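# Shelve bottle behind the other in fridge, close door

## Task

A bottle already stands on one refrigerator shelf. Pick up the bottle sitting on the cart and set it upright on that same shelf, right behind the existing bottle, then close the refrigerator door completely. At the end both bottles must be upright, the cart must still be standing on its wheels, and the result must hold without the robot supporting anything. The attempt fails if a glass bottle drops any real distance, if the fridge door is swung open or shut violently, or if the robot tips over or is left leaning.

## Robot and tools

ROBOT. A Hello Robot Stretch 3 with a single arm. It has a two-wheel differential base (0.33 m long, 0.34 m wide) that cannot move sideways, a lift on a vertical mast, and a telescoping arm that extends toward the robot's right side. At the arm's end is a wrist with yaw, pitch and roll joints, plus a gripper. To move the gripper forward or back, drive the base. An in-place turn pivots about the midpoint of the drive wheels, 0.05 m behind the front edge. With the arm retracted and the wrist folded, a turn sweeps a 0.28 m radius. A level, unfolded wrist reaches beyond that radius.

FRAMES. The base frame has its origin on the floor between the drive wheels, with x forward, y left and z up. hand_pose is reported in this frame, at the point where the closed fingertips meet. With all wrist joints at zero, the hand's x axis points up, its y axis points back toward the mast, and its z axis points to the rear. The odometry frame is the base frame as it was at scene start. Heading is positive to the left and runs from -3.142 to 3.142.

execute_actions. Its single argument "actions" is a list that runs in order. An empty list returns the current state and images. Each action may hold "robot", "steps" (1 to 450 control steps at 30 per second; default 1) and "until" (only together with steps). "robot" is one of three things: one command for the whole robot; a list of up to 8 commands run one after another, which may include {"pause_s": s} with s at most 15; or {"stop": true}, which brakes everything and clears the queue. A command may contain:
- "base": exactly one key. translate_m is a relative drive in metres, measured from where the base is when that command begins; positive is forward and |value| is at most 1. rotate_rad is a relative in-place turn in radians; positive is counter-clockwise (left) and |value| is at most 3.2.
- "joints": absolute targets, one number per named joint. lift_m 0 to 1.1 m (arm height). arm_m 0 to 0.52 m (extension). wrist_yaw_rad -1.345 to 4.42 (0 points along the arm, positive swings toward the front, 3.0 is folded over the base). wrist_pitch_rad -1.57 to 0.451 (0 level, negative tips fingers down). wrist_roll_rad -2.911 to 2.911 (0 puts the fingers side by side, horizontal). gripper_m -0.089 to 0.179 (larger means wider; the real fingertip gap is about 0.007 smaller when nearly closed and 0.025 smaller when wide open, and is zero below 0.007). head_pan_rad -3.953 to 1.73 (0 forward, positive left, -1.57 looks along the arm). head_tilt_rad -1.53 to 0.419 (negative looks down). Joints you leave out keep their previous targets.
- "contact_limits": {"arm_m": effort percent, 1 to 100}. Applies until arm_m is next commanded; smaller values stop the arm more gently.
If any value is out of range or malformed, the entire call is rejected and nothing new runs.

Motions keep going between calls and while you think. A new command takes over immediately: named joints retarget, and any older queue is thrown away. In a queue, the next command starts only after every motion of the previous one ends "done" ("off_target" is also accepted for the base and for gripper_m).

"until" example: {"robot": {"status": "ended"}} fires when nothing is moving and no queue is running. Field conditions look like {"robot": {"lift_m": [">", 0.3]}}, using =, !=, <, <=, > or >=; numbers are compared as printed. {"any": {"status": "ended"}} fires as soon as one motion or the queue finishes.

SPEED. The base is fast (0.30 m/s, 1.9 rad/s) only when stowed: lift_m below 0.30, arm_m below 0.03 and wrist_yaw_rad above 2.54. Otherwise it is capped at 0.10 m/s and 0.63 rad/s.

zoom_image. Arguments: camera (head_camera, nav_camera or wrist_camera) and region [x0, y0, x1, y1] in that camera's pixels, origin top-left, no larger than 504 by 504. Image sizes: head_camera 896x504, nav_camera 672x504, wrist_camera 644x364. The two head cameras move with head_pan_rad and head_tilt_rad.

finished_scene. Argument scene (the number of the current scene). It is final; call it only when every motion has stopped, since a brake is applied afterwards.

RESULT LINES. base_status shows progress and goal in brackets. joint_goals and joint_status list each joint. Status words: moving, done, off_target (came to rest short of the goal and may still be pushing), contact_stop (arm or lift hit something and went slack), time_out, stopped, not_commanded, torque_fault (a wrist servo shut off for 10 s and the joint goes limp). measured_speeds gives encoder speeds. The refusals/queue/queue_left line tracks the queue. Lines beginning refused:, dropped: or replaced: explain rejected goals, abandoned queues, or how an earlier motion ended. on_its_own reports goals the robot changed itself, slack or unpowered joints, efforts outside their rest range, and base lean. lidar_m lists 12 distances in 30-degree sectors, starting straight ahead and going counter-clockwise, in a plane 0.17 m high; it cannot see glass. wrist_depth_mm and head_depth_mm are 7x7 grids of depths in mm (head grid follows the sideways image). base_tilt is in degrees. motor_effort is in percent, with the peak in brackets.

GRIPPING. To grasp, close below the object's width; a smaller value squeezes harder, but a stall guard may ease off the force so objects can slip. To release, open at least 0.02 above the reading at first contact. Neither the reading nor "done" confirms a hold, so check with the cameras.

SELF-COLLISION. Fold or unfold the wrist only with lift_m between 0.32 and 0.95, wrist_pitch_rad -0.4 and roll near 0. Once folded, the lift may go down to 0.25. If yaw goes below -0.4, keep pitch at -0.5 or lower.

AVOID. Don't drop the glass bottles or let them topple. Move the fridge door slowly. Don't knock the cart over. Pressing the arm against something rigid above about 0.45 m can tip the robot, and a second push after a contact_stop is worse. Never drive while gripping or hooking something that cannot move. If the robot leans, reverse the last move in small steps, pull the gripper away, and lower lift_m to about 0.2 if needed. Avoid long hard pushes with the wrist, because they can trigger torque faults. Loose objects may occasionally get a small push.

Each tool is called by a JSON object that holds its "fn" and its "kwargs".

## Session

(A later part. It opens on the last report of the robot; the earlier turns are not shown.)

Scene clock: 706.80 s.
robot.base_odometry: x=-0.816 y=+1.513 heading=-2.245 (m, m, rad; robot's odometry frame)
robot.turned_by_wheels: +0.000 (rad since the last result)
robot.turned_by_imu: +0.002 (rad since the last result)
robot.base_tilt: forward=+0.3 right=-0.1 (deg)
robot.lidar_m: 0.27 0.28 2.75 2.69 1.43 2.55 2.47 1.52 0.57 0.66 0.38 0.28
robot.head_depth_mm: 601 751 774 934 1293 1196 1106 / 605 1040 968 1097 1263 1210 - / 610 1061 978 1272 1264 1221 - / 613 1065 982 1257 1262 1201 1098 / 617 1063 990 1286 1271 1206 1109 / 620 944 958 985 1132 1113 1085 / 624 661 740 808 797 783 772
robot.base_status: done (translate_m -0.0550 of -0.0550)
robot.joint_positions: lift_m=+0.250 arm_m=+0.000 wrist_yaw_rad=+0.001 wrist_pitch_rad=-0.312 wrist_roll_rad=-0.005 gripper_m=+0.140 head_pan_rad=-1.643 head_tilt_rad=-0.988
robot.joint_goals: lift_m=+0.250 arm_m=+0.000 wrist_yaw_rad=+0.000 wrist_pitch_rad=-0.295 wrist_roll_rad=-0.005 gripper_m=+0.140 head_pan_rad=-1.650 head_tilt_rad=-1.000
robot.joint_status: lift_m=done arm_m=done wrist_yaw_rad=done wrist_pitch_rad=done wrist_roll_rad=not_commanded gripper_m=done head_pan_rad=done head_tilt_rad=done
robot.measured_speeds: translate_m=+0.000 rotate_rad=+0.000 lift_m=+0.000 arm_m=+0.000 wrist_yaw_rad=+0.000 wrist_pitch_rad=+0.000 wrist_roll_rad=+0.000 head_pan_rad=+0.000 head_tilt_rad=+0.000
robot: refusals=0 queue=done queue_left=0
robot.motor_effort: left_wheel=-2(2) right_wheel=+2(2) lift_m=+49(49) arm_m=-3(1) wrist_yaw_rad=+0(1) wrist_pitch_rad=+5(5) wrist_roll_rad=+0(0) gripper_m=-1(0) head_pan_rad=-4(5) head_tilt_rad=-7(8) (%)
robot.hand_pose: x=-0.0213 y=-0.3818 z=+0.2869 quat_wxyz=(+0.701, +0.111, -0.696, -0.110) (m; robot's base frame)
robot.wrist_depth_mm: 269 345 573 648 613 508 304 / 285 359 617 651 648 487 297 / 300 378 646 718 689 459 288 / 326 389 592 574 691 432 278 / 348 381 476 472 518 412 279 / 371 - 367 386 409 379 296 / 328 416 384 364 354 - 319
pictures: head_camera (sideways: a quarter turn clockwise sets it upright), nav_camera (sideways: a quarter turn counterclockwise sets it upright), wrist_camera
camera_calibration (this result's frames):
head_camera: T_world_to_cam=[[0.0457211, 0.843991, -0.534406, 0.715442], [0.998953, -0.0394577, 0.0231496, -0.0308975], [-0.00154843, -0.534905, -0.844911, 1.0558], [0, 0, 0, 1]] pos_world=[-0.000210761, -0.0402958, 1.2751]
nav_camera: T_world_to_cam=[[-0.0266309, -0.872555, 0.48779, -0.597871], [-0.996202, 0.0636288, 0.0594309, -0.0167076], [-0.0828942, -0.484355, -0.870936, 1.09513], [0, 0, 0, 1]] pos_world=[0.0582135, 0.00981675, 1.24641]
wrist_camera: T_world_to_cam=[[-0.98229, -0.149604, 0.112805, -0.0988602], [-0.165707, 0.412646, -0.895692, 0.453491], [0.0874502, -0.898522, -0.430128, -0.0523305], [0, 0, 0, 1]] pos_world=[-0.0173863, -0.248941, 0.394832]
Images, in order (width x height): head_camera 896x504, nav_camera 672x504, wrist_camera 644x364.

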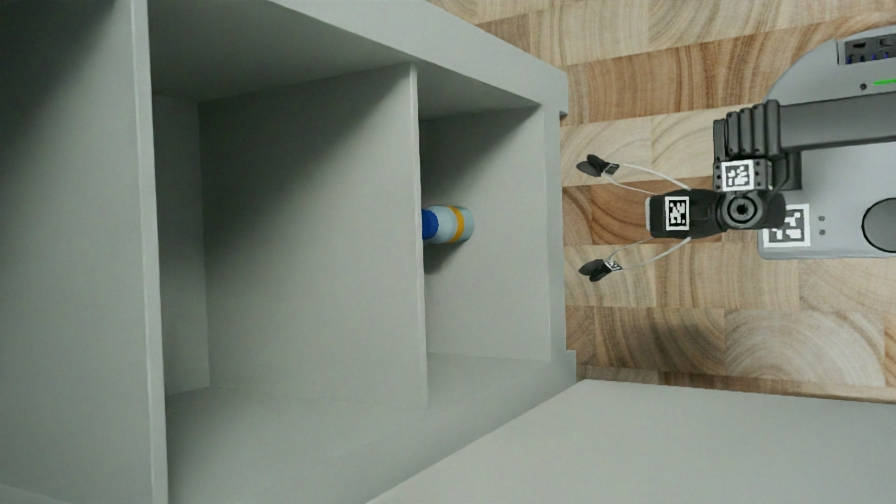

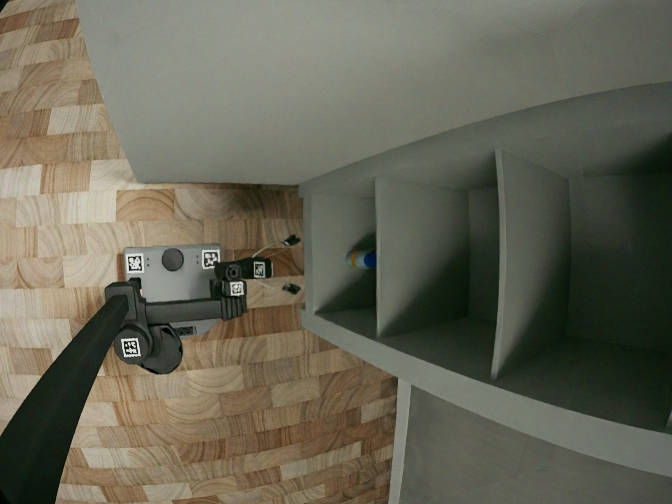

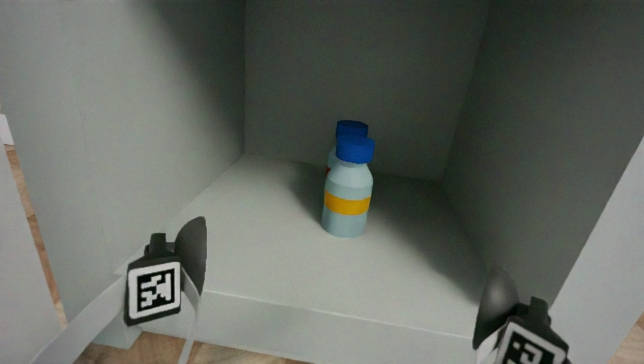

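{"fn": "execute_actions", "kwargs": {"actions": [{"robot": {"base": {"translate_m": -0.05}, "joints": {"gripper_m": 0.0, "lift_m": 0.285}}, "steps": 25}, {"robot": [{"joints": {"wrist_yaw_rad": 2.65, "head_pan_rad": -1.75, "head_tilt_rad": -1.1}}, {"base": {"rotate_rad": 1.5}}, {"base": {"translate_m": 0.43}}, {"base": {"rotate_rad": -1.5}}, {"base": {"translate_m": 0.55}}], "steps": 450, "until": {"robot": {"status": "ended"}}}]}}

Scene clock: 810.23 s.
robot.base_odometry: x=-0.812 y=+0.831 heading=-2.245 (m, m, rad; robot's odometry frame)
robot.turned_by_wheels: +0.000 (rad since the last result)
robot.turned_by_imu: +0.010 (rad since the last result)
robot.base_tilt: forward=+0.0 right=+0.0 (deg)
robot.lidar_m: 1.77 1.51 2.30 2.22 1.35 1.36 2.99 2.12 0.36 0.79 1.58 1.82
robot.head_depth_mm: 419 472 541 693 1254 1171 - / 637 689 751 833 1188 - - / 1133 1122 1293 1349 1269 - - / 1573 1674 1511 1388 1291 - 1100 / 1556 1701 1526 1389 1282 1182 1104 / 1545 1684 1528 1403 1289 1188 1115 / 1523 1685 1548 1411 1297 1188 1113
robot.base_status: done (translate_m +0.5500 of +0.5500)
robot.joint_positions: lift_m=+0.285 arm_m=+0.000 wrist_yaw_rad=+2.648 wrist_pitch_rad=-0.312 wrist_roll_rad=-0.005 gripper_m=+0.000 head_pan_rad=-1.744 head_tilt_rad=-1.087
robot.joint_goals: lift_m=+0.285 arm_m=+0.000 wrist_yaw_rad=+2.650 wrist_pitch_rad=-0.295 wrist_roll_rad=-0.005 gripper_m=+0.000 head_pan_rad=-1.750 head_tilt_rad=-1.100
robot.joint_status: lift_m=done arm_m=done wrist_yaw_rad=done wrist_pitch_rad=done wrist_roll_rad=not_commanded gripper_m=done head_pan_rad=done head_tilt_rad=done
robot.measured_speeds: translate_m=+0.000 rotate_rad=+0.000 lift_m=+0.000 arm_m=+0.000 wrist_yaw_rad=+0.000 wrist_pitch_rad=+0.000 wrist_roll_rad=+0.000 head_pan_rad=+0.000 head_tilt_rad=+0.000
robot: refusals=0 queue=done queue_left=0
robot.motor_effort: left_wheel=+3(10) right_wheel=-3(8) lift_m=+48(51) arm_m=-3(3) wrist_yaw_rad=+1(4) wrist_pitch_rad=+5(5) wrist_roll_rad=+0(0) gripper_m=-3(98) head_pan_rad=-4(21) head_tilt_rad=-9(22) (%)
robot.hand_pose: x=+0.0907 y=+0.0629 z=+0.3219 quat_wxyz=(+0.278, +0.702, -0.063, +0.653) (m; robot's base frame)
robot.wrist_depth_mm: - - - - - - - / - - - - - - - / - - - - - - - / 878 927 976 - - - - / 689 687 732 815 829 883 954 / 554 566 600 - 654 667 695 / - 476 486 487 539 546 578
pictures: head_camera (sideways: a quarter turn clockwise sets it upright), nav_camera (sideways: a quarter turn counterclockwise sets it upright), wrist_camera
camera_calibration (this result's frames):
head_camera: T_world_to_cam=[[0.138532, 0.883003, -0.448459, 0.602919], [0.989532, -0.141898, 0.0262792, -0.0349113], [-0.040431, -0.447405, -0.893417, 1.11907], [0, 0, 0, 1]] pos_world=[-0.00373255, -0.0366557, 1.2711]
nav_camera: T_world_to_cam=[[-0.121591, -0.908679, 0.399397, -0.482157], [-0.985792, 0.157532, 0.0582958, -0.0152858], [-0.11589, -0.386634, -0.914923, 1.15248], [0, 0, 0, 1]] pos_world=[0.0598663, 0.00986892, 1.24789]
wrist_camera: T_world_to_cam=[[0.935701, -0.334277, 0.112794, -0.0886133], [-0.0499122, -0.441933, -0.895658, 0.363168], [0.349245, 0.832439, -0.430202, 0.219825], [0, 0, 0, 1]] pos_world=[0.0242693, -0.0521161, 0.429839]
Images, in order (width x height): head_camera 896x504, nav_camera 672x504, wrist_camera 644x364.

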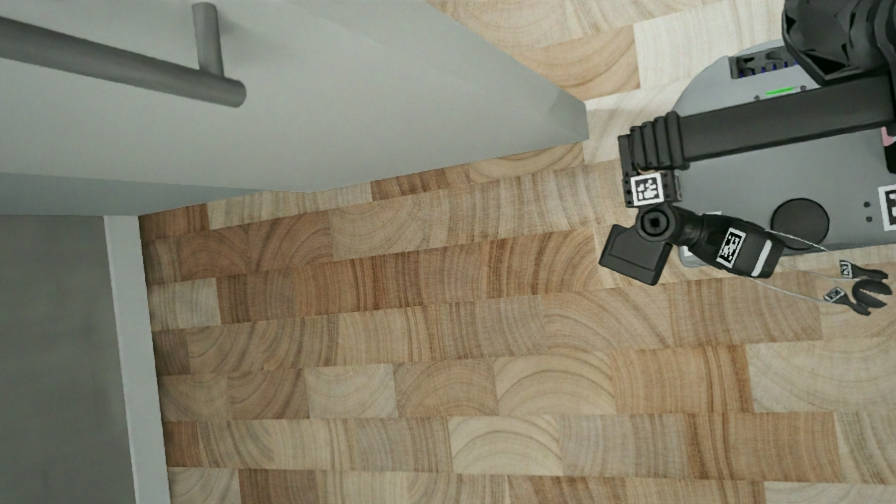

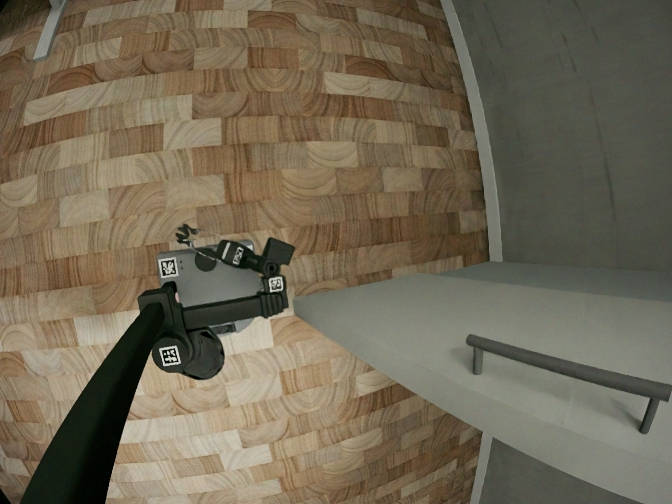

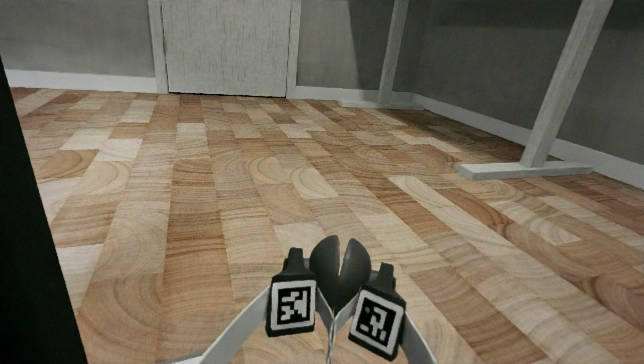

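{"fn": "execute_actions", "kwargs": {"actions": [{"robot": [{"joints": {"wrist_yaw_rad": -0.35, "arm_m": 0.10, "head_tilt_rad": -0.95}}, {"base": {"translate_m": -0.25}}], "steps": 450, "until": {"robot": {"status": "ended"}}}]}}

Scene clock: 831.00 s.
robot.base_odometry: x=-0.656 y=+1.026 heading=-2.245 (m, m, rad; robot's odometry frame)
robot.turned_by_wheels: +0.000 (rad since the last result)
robot.turned_by_imu: +0.001 (rad since the last result)
robot.base_tilt: forward=+0.3 right=+0.0 (deg)
robot.lidar_m: 2.01 1.73 2.31 2.23 1.18 1.19 2.75 2.11 0.69 0.74 1.58 2.08
robot.head_depth_mm: 639 737 868 1057 1287 1197 1106 / 674 778 928 1157 1327 1227 - / 711 831 1009 1272 1332 - - / 753 886 1092 1417 1365 1203 1117 / 801 976 1616 1481 1348 1213 1111 / 1413 1657 1720 1510 1351 1219 1116 / 1398 1635 1735 1515 1358 1225 1115
robot.base_status: done (translate_m -0.2500 of -0.2500)
robot.joint_positions: lift_m=+0.285 arm_m=+0.100 wrist_yaw_rad=-0.348 wrist_pitch_rad=-0.318 wrist_roll_rad=-0.005 gripper_m=+0.000 head_pan_rad=-1.744 head_tilt_rad=-0.952
robot.joint_goals: lift_m=+0.285 arm_m=+0.100 wrist_yaw_rad=-0.350 wrist_pitch_rad=-0.295 wrist_roll_rad=-0.005 gripper_m=+0.000 head_pan_rad=-1.750 head_tilt_rad=-0.950
robot.joint_status: lift_m=done arm_m=done wrist_yaw_rad=done wrist_pitch_rad=done wrist_roll_rad=not_commanded gripper_m=done head_pan_rad=done head_tilt_rad=done
robot.measured_speeds: translate_m=+0.000 rotate_rad=+0.000 lift_m=+0.000 arm_m=+0.000 wrist_yaw_rad=+0.000 wrist_pitch_rad=+0.000 wrist_roll_rad=+0.000 head_pan_rad=+0.000 head_tilt_rad=+0.000
robot: refusals=0 queue=done queue_left=0
robot.motor_effort: left_wheel=+2(8) right_wheel=-3(20) lift_m=+48(48) arm_m=+3(4) wrist_yaw_rad=-2(23) wrist_pitch_rad=+7(8) wrist_roll_rad=+0(0) gripper_m=-2(6) head_pan_rad=-4(5) head_tilt_rad=+1(20) (%)
robot.hand_pose: x=-0.1019 y=-0.4664 z=+0.3206 quat_wxyz=(+0.670, -0.010, -0.705, -0.231) (m; robot's base frame)
robot.wrist_depth_mm: 925 991 424 371 331 306 279 / 963 - 443 390 353 318 291 / - - 485 420 368 336 301 / 879 922 524 446 392 345 317 / 656 685 561 477 420 373 331 / 546 558 573 - 432 390 357 / 469 475 482 483 461 418 398
pictures: head_camera (sideways: a quarter turn clockwise sets it upright), nav_camera (sideways: a quarter turn counterclockwise sets it upright), wrist_camera
camera_calibration (this result's frames):
head_camera: T_world_to_cam=[[0.126742, 0.815478, -0.564741, 0.754467], [0.990093, -0.138687, 0.0219403, -0.0292703], [-0.0604302, -0.561927, -0.824976, 1.03024], [0, 0, 0, 1]] pos_world=[-0.00438475, -0.0403902, 1.27665]
nav_camera: T_world_to_cam=[[-0.110902, -0.847463, 0.519141, -0.638196], [-0.984418, 0.165398, 0.059703, -0.0171366], [-0.136461, -0.50443, -0.852601, 1.07162], [0, 0, 0, 1]] pos_world=[0.0585875, 0.00254565, 1.246]
wrist_camera: T_world_to_cam=[[-0.974507, 0.194418, 0.111975, -0.0329902], [-0.0130521, 0.449116, -0.893378, 0.53707], [-0.223979, -0.872064, -0.435129, -0.124633], [0, 0, 0, 1]] pos_world=[-0.0530544, -0.343481, 0.429269]
Images, in order (width x height): head_camera 896x504, nav_camera 672x504, wrist_camera 644x364.

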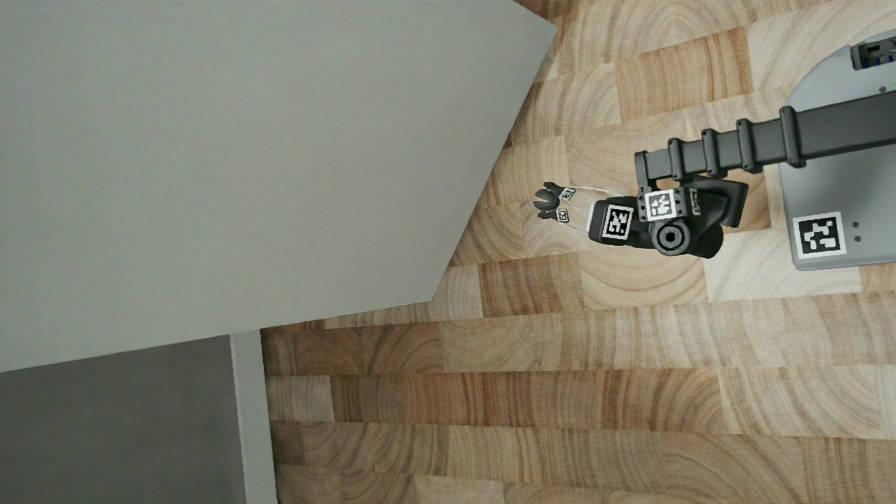

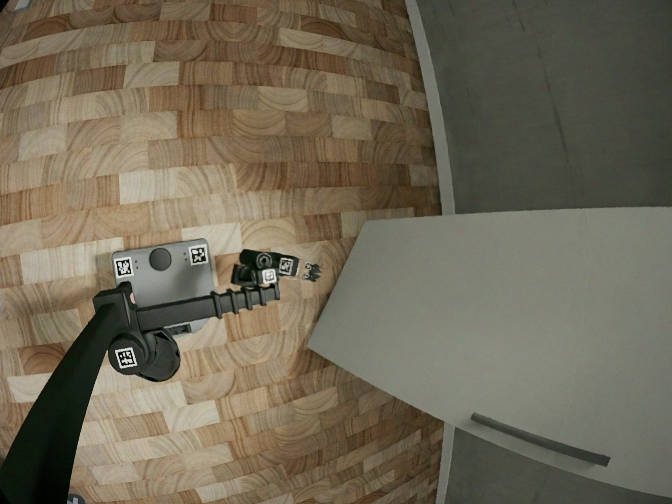

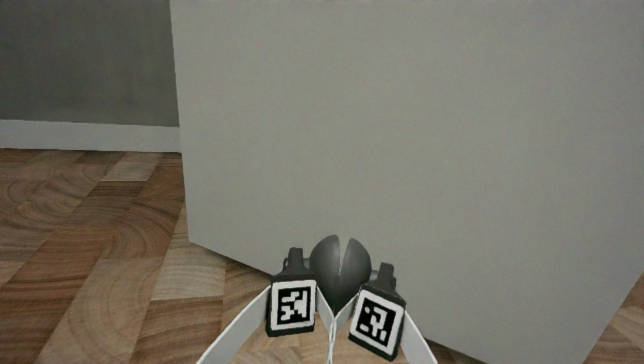

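{"fn": "execute_actions", "kwargs": {"actions": []}}

Scene clock: 834.50 s.
robot.base_odometry: x=-0.656 y=+1.026 heading=-2.245 (m, m, rad; robot's odometry frame)
robot.turned_by_wheels: +0.000 (rad since the last result)
robot.turned_by_imu: +0.001 (rad since the last result)
robot.base_tilt: forward=+0.1 right=-0.1 (deg)
robot.lidar_m: 2.01 1.74 2.31 2.23 1.19 1.19 2.75 2.11 0.91 0.88 1.57 2.07
robot.head_depth_mm: 864 1028 1265 1446 1329 1194 1108 / 856 1014 1242 1463 1337 1213 - / 843 996 1227 1456 1332 - - / 832 987 1198 1453 1359 1203 1119 / 840 1051 1647 1504 1345 1213 1107 / 1409 1640 1722 1523 1351 1220 1116 / 1395 1635 1732 1523 1356 1217 1121
robot.base_status: done (translate_m -0.2500 of -0.2500)
robot.joint_positions: lift_m=+0.285 arm_m=+0.100 wrist_yaw_rad=-0.348 wrist_pitch_rad=-0.318 wrist_roll_rad=-0.005 gripper_m=+0.000 head_pan_rad=-1.744 head_tilt_rad=-0.952
robot.joint_goals: lift_m=+0.285 arm_m=+0.100 wrist_yaw_rad=-0.350 wrist_pitch_rad=-0.295 wrist_roll_rad=-0.005 gripper_m=+0.000 head_pan_rad=-1.750 head_tilt_rad=-0.950
robot.joint_status: lift_m=done arm_m=done wrist_yaw_rad=done wrist_pitch_rad=done wrist_roll_rad=not_commanded gripper_m=done head_pan_rad=done head_tilt_rad=done
robot.measured_speeds: translate_m=+0.000 rotate_rad=+0.000 lift_m=+0.000 arm_m=+0.000 wrist_yaw_rad=+0.000 wrist_pitch_rad=+0.000 wrist_roll_rad=+0.000 head_pan_rad=+0.000 head_tilt_rad=+0.000
robot: refusals=0 queue=done queue_left=0
robot.motor_effort: left_wheel=+2(2) right_wheel=-3(3) lift_m=+48(48) arm_m=+2(3) wrist_yaw_rad=-2(2) wrist_pitch_rad=+7(7) wrist_roll_rad=+1(0) gripper_m=-2(3) head_pan_rad=-5(5) head_tilt_rad=+2(1) (%)
robot.hand_pose: x=-0.1019 y=-0.4664 z=+0.3206 quat_wxyz=(+0.670, -0.010, -0.705, -0.231) (m; robot's base frame)
robot.wrist_depth_mm: 930 970 467 494 524 563 - / 976 - 499 532 557 599 - / - - 546 567 617 657 - / 860 912 580 611 651 - - / 655 691 632 640 725 860 907 / 540 562 597 - 662 682 702 / 459 473 486 490 541 547 574
pictures: head_camera (sideways: a quarter turn clockwise sets it upright), nav_camera (sideways: a quarter turn counterclockwise sets it upright), wrist_camera
camera_calibration (this result's frames):
head_camera: T_world_to_cam=[[0.126742, 0.815477, -0.564742, 0.754468], [0.990093, -0.138687, 0.0219403, -0.0292703], [-0.0604303, -0.561928, -0.824976, 1.03024], [0, 0, 0, 1]] pos_world=[-0.00438475, -0.0403902, 1.27665]
nav_camera: T_world_to_cam=[[-0.110903, -0.847463, 0.519141, -0.638197], [-0.984418, 0.165398, 0.059703, -0.0171366], [-0.136461, -0.504431, -0.852601, 1.07162], [0, 0, 0, 1]] pos_world=[0.0585875, 0.00254563, 1.246]
wrist_camera: T_world_to_cam=[[-0.974507, 0.194418, 0.111975, -0.0329903], [-0.0130521, 0.449116, -0.893378, 0.53707], [-0.223979, -0.872064, -0.435129, -0.124633], [0, 0, 0, 1]] pos_world=[-0.0530544, -0.343481, 0.429269]
Images, in order (width x height): head_camera 896x504, nav_camera 672x504, wrist_camera 644x364.

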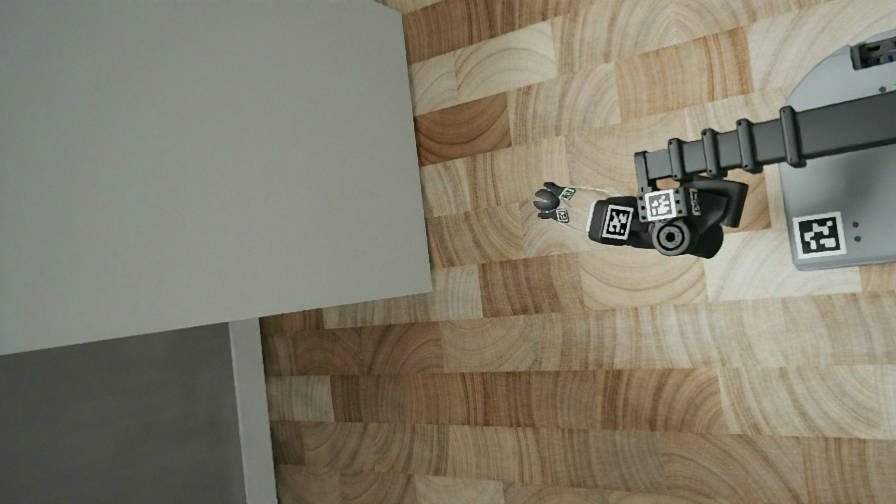

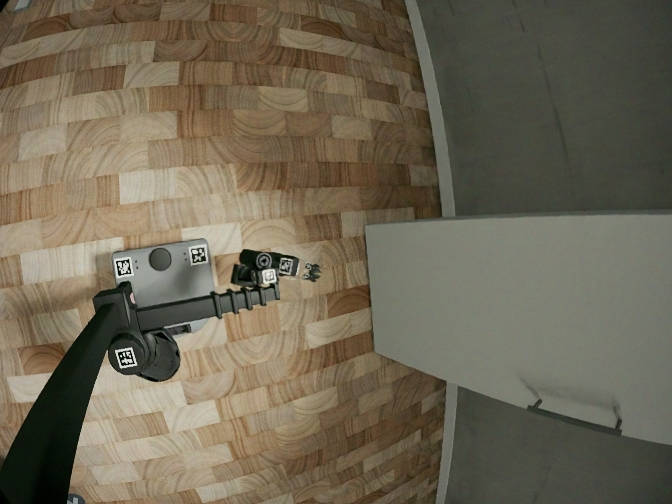

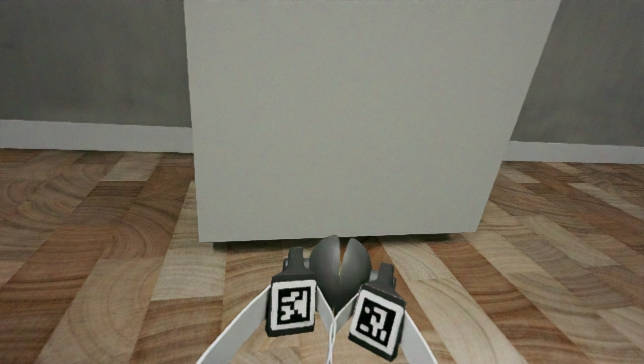

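{"fn": "execute_actions", "kwargs": {"actions": [{"robot": [{"base": {"translate_m": -0.33}, "joints": {"wrist_yaw_rad": 0.0, "arm_m": 0.455}, "contact_limits": {"arm_m": 15}}, {"joints": {"arm_m": 0.50}, "contact_limits": {"arm_m": 16}}], "steps": 450, "until": {"robot": {"status": "ended"}}}]}}

Scene clock: 874.00 s.
robot.base_odometry: x=-0.450 y=+1.284 heading=-2.245 (m, m, rad; robot's odometry frame)
robot.turned_by_wheels: +0.000 (rad since the last result)
robot.turned_by_imu: +0.001 (rad since the last result)
robot.base_tilt: forward=+0.2 right=-0.2 (deg)
robot.lidar_m: 2.34 2.04 2.32 2.26 0.98 2.50 2.42 2.11 0.91 0.88 0.92 2.17
robot.head_depth_mm: 1498 1770 1690 1485 1333 1204 1108 / 1415 1739 1699 1473 1338 1210 - / 841 988 1208 1460 1345 1205 - / 830 980 1181 1444 1338 1210 1127 / 819 961 1167 1434 1343 1213 1107 / 809 952 1148 1434 1354 1224 1111 / 799 938 1134 1467 1354 1230 1117
robot.base_status: done (translate_m -0.3300 of -0.3300)
robot.joint_positions: lift_m=+0.285 arm_m=+0.480 wrist_yaw_rad=-0.001 wrist_pitch_rad=-0.333 wrist_roll_rad=-0.005 gripper_m=+0.000 head_pan_rad=-1.744 head_tilt_rad=-0.951
robot.joint_goals: lift_m=+0.285 arm_m=+0.481 wrist_yaw_rad=+0.000 wrist_pitch_rad=-0.295 wrist_roll_rad=-0.005 gripper_m=+0.000 head_pan_rad=-1.750 head_tilt_rad=-0.950
robot.joint_status: lift_m=done arm_m=contact_stop wrist_yaw_rad=done wrist_pitch_rad=done wrist_roll_rad=not_commanded gripper_m=done head_pan_rad=done head_tilt_rad=done
robot.measured_speeds: translate_m=+0.000 rotate_rad=+0.001 lift_m=+0.000 arm_m=-0.016 wrist_yaw_rad=+0.000 wrist_pitch_rad=+0.024 wrist_roll_rad=+0.000 head_pan_rad=+0.000 head_tilt_rad=+0.000
robot: refusals=0 queue=dropped queue_left=0
robot.on_its_own: arm_m is slack since a contact_stop, until your next command for it (your +0.500 is given up)
robot.motor_effort: left_wheel=+1(2) right_wheel=-1(6) lift_m=+36(48) arm_m=+9(20) wrist_yaw_rad=+1(2) wrist_pitch_rad=+11(15) wrist_roll_rad=+0(0) gripper_m=-5(4) head_pan_rad=-5(5) head_tilt_rad=+1(2) (%)
robot.contact_limits: arm_m 16 (drawing in: default 18, maximum 30; extending or still: default 25, maximum 41)
robot.hand_pose: x=-0.0219 y=-0.8593 z=+0.3174 quat_wxyz=(+0.699, +0.117, -0.695, -0.118) (m; robot's base frame)
robot.wrist_depth_mm: 145 140 135 131 127 123 119 / 155 151 144 139 135 130 126 / 166 161 156 149 143 138 134 / 181 175 168 161 154 148 143 / 200 190 183 171 167 160 153 / 220 208 197 - 178 172 164 / 245 231 220 211 193 186 178
pictures: head_camera (sideways: a quarter turn clockwise sets it upright), nav_camera (sideways: a quarter turn counterclockwise sets it upright), wrist_camera
camera_calibration (this result's frames):
head_camera: T_world_to_cam=[[0.126643, 0.814882, -0.565622, 0.755616], [0.990097, -0.138669, 0.0219043, -0.0292235], [-0.0605848, -0.562795, -0.824373, 1.02946], [0, 0, 0, 1]] pos_world=[-0.0043896, -0.0404166, 1.27669]
nav_camera: T_world_to_cam=[[-0.110812, -0.846916, 0.520052, -0.639385], [-0.984406, 0.165466, 0.0597098, -0.0171456], [-0.13662, -0.505326, -0.852045, 1.0709], [0, 0, 0, 1]] pos_world=[0.0585773, 0.00248656, 1.24599]
wrist_camera: T_world_to_cam=[[-0.982648, -0.149558, 0.109708, -0.173285], [-0.164694, 0.43146, -0.886971, 0.691237], [0.0853193, -0.889648, -0.448605, -0.454772], [0, 0, 0, 1]] pos_world=[-0.0176339, -0.728745, 0.428105]
Images, in order (width x height): head_camera 896x504, nav_camera 672x504, wrist_camera 644x364.

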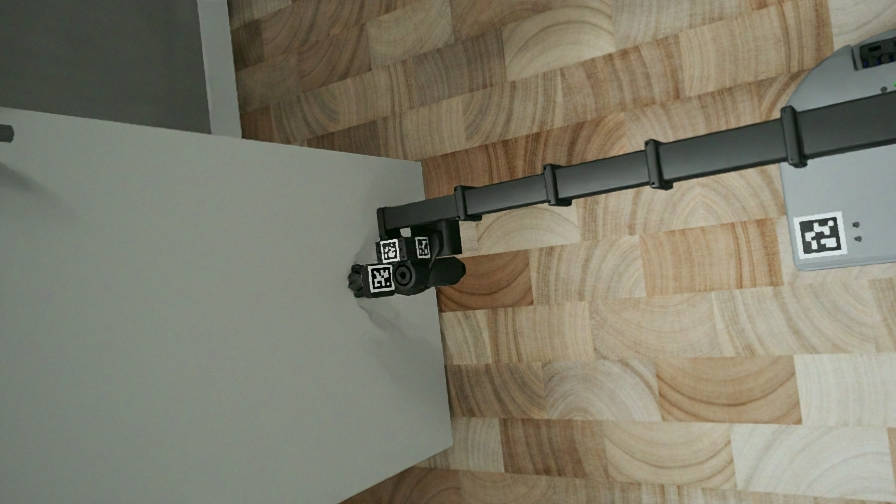

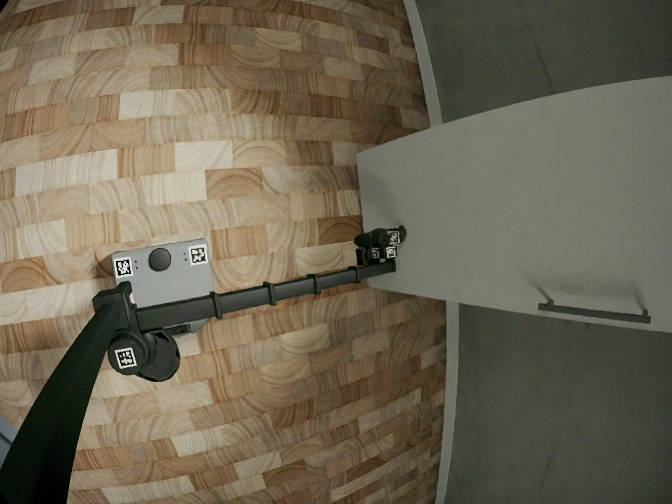

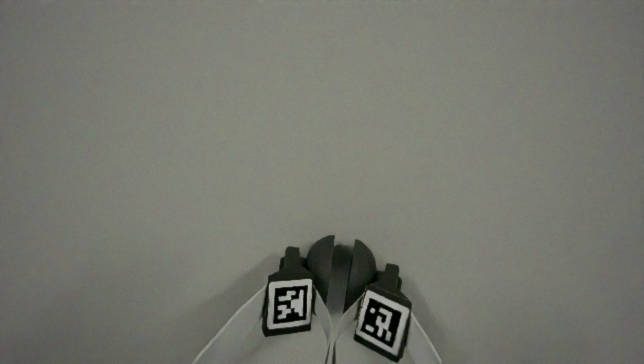

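{"fn": "execute_actions", "kwargs": {"actions": [{"robot": {"joints": {"arm_m": 0.42}}, "steps": 100, "until": {"robot": {"status": "ended"}}}]}}

Scene clock: 878.77 s.
robot.base_odometry: x=-0.450 y=+1.284 heading=-2.245 (m, m, rad; robot's odometry frame)
robot.turned_by_wheels: +0.000 (rad since the last result)
robot.turned_by_imu: +0.001 (rad since the last result)
robot.base_tilt: forward=+0.1 right=+0.0 (deg)
robot.lidar_m: 2.34 2.04 2.32 2.26 0.98 2.51 2.42 2.10 0.91 0.88 0.92 2.17
robot.head_depth_mm: 1496 1772 1674 1476 1328 1200 1108 / 1415 1729 1677 1493 1324 1204 - / 842 988 1208 1459 1344 1202 - / 828 980 1181 1431 1345 1217 1114 / 819 964 1167 1429 1347 1214 1115 / 811 952 1150 1429 1349 1223 1109 / 799 937 1132 1468 1355 1229 1115
robot.base_status: done (translate_m -0.3300 of -0.3300)
robot.joint_positions: lift_m=+0.285 arm_m=+0.420 wrist_yaw_rad=-0.001 wrist_pitch_rad=-0.317 wrist_roll_rad=-0.005 gripper_m=+0.000 head_pan_rad=-1.744 head_tilt_rad=-0.951
robot.joint_goals: lift_m=+0.285 arm_m=+0.420 wrist_yaw_rad=+0.000 wrist_pitch_rad=-0.295 wrist_roll_rad=-0.005 gripper_m=+0.000 head_pan_rad=-1.750 head_tilt_rad=-0.950
robot.joint_status: lift_m=done arm_m=done wrist_yaw_rad=done wrist_pitch_rad=done wrist_roll_rad=not_commanded gripper_m=done head_pan_rad=done head_tilt_rad=done
robot.measured_speeds: translate_m=+0.000 rotate_rad=+0.000 lift_m=+0.000 arm_m=+0.000 wrist_yaw_rad=+0.000 wrist_pitch_rad=+0.000 wrist_roll_rad=+0.000 head_pan_rad=+0.000 head_tilt_rad=+0.000
robot: refusals=0 queue=done queue_left=0
robot.motor_effort: left_wheel=+2(0) right_wheel=-2(2) lift_m=+36(36) arm_m=-3(8) wrist_yaw_rad=+0(1) wrist_pitch_rad=+7(10) wrist_roll_rad=+1(1) gripper_m=-2(5) head_pan_rad=-5(4) head_tilt_rad=+0(0) (%)
robot.hand_pose: x=-0.0217 y=-0.8012 z=+0.3211 quat_wxyz=(+0.700, +0.112, -0.696, -0.112) (m; robot's base frame)
robot.wrist_depth_mm: 205 197 191 184 179 173 168 / 217 210 204 196 191 183 178 / 235 227 217 210 202 194 188 / 254 247 234 224 218 208 200 / 279 264 252 239 232 224 214 / 307 289 275 - 248 240 229 / 338 323 305 289 268 262 249
pictures: head_camera (sideways: a quarter turn clockwise sets it upright), nav_camera (sideways: a quarter turn counterclockwise sets it upright), wrist_camera
camera_calibration (this result's frames):
head_camera: T_world_to_cam=[[0.126639, 0.814883, -0.565622, 0.755616], [0.990097, -0.138664, 0.0219043, -0.0292235], [-0.060582, -0.562795, -0.824374, 1.02946], [0, 0, 0, 1]] pos_world=[-0.0043894, -0.0404167, 1.27669]
nav_camera: T_world_to_cam=[[-0.110807, -0.846916, 0.520052, -0.639385], [-0.984407, 0.165461, 0.0597098, -0.0171456], [-0.136618, -0.505327, -0.852045, 1.0709], [0, 0, 0, 1]] pos_world=[0.0585773, 0.00248683, 1.24599]
wrist_camera: T_world_to_cam=[[-0.982564, -0.148387, 0.112025, -0.164676], [-0.164944, 0.417639, -0.893516, 0.660442], [0.0858001, -0.896415, -0.434832, -0.411326], [0, 0, 0, 1]] pos_world=[-0.017577, -0.66898, 0.429705]
Images, in order (width x height): head_camera 896x504, nav_camera 672x504, wrist_camera 644x364.

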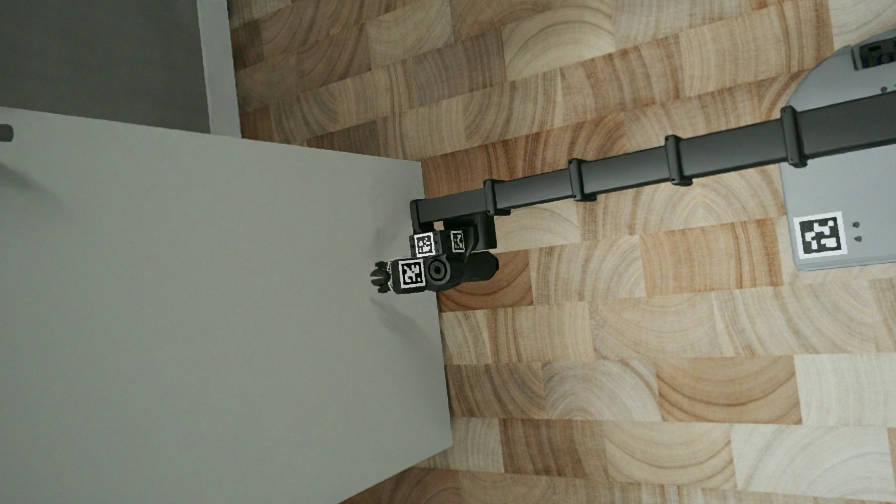

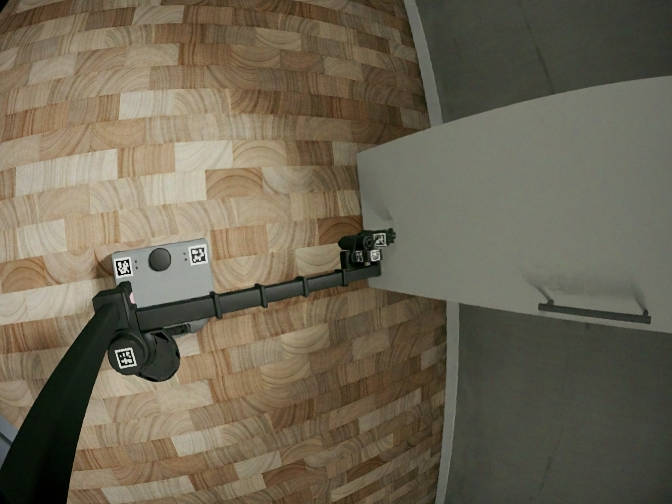

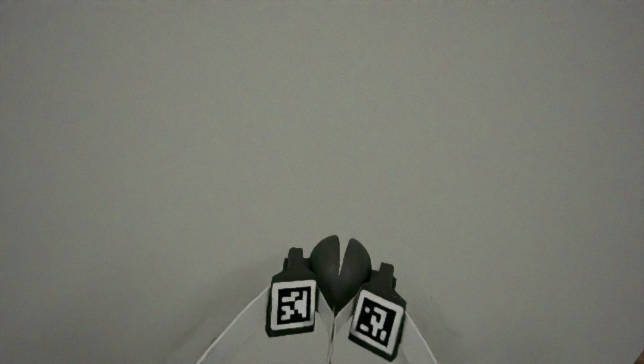

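{"fn": "finished_scene", "kwargs": {"scene": 1}}

The scene is finished: the task was done.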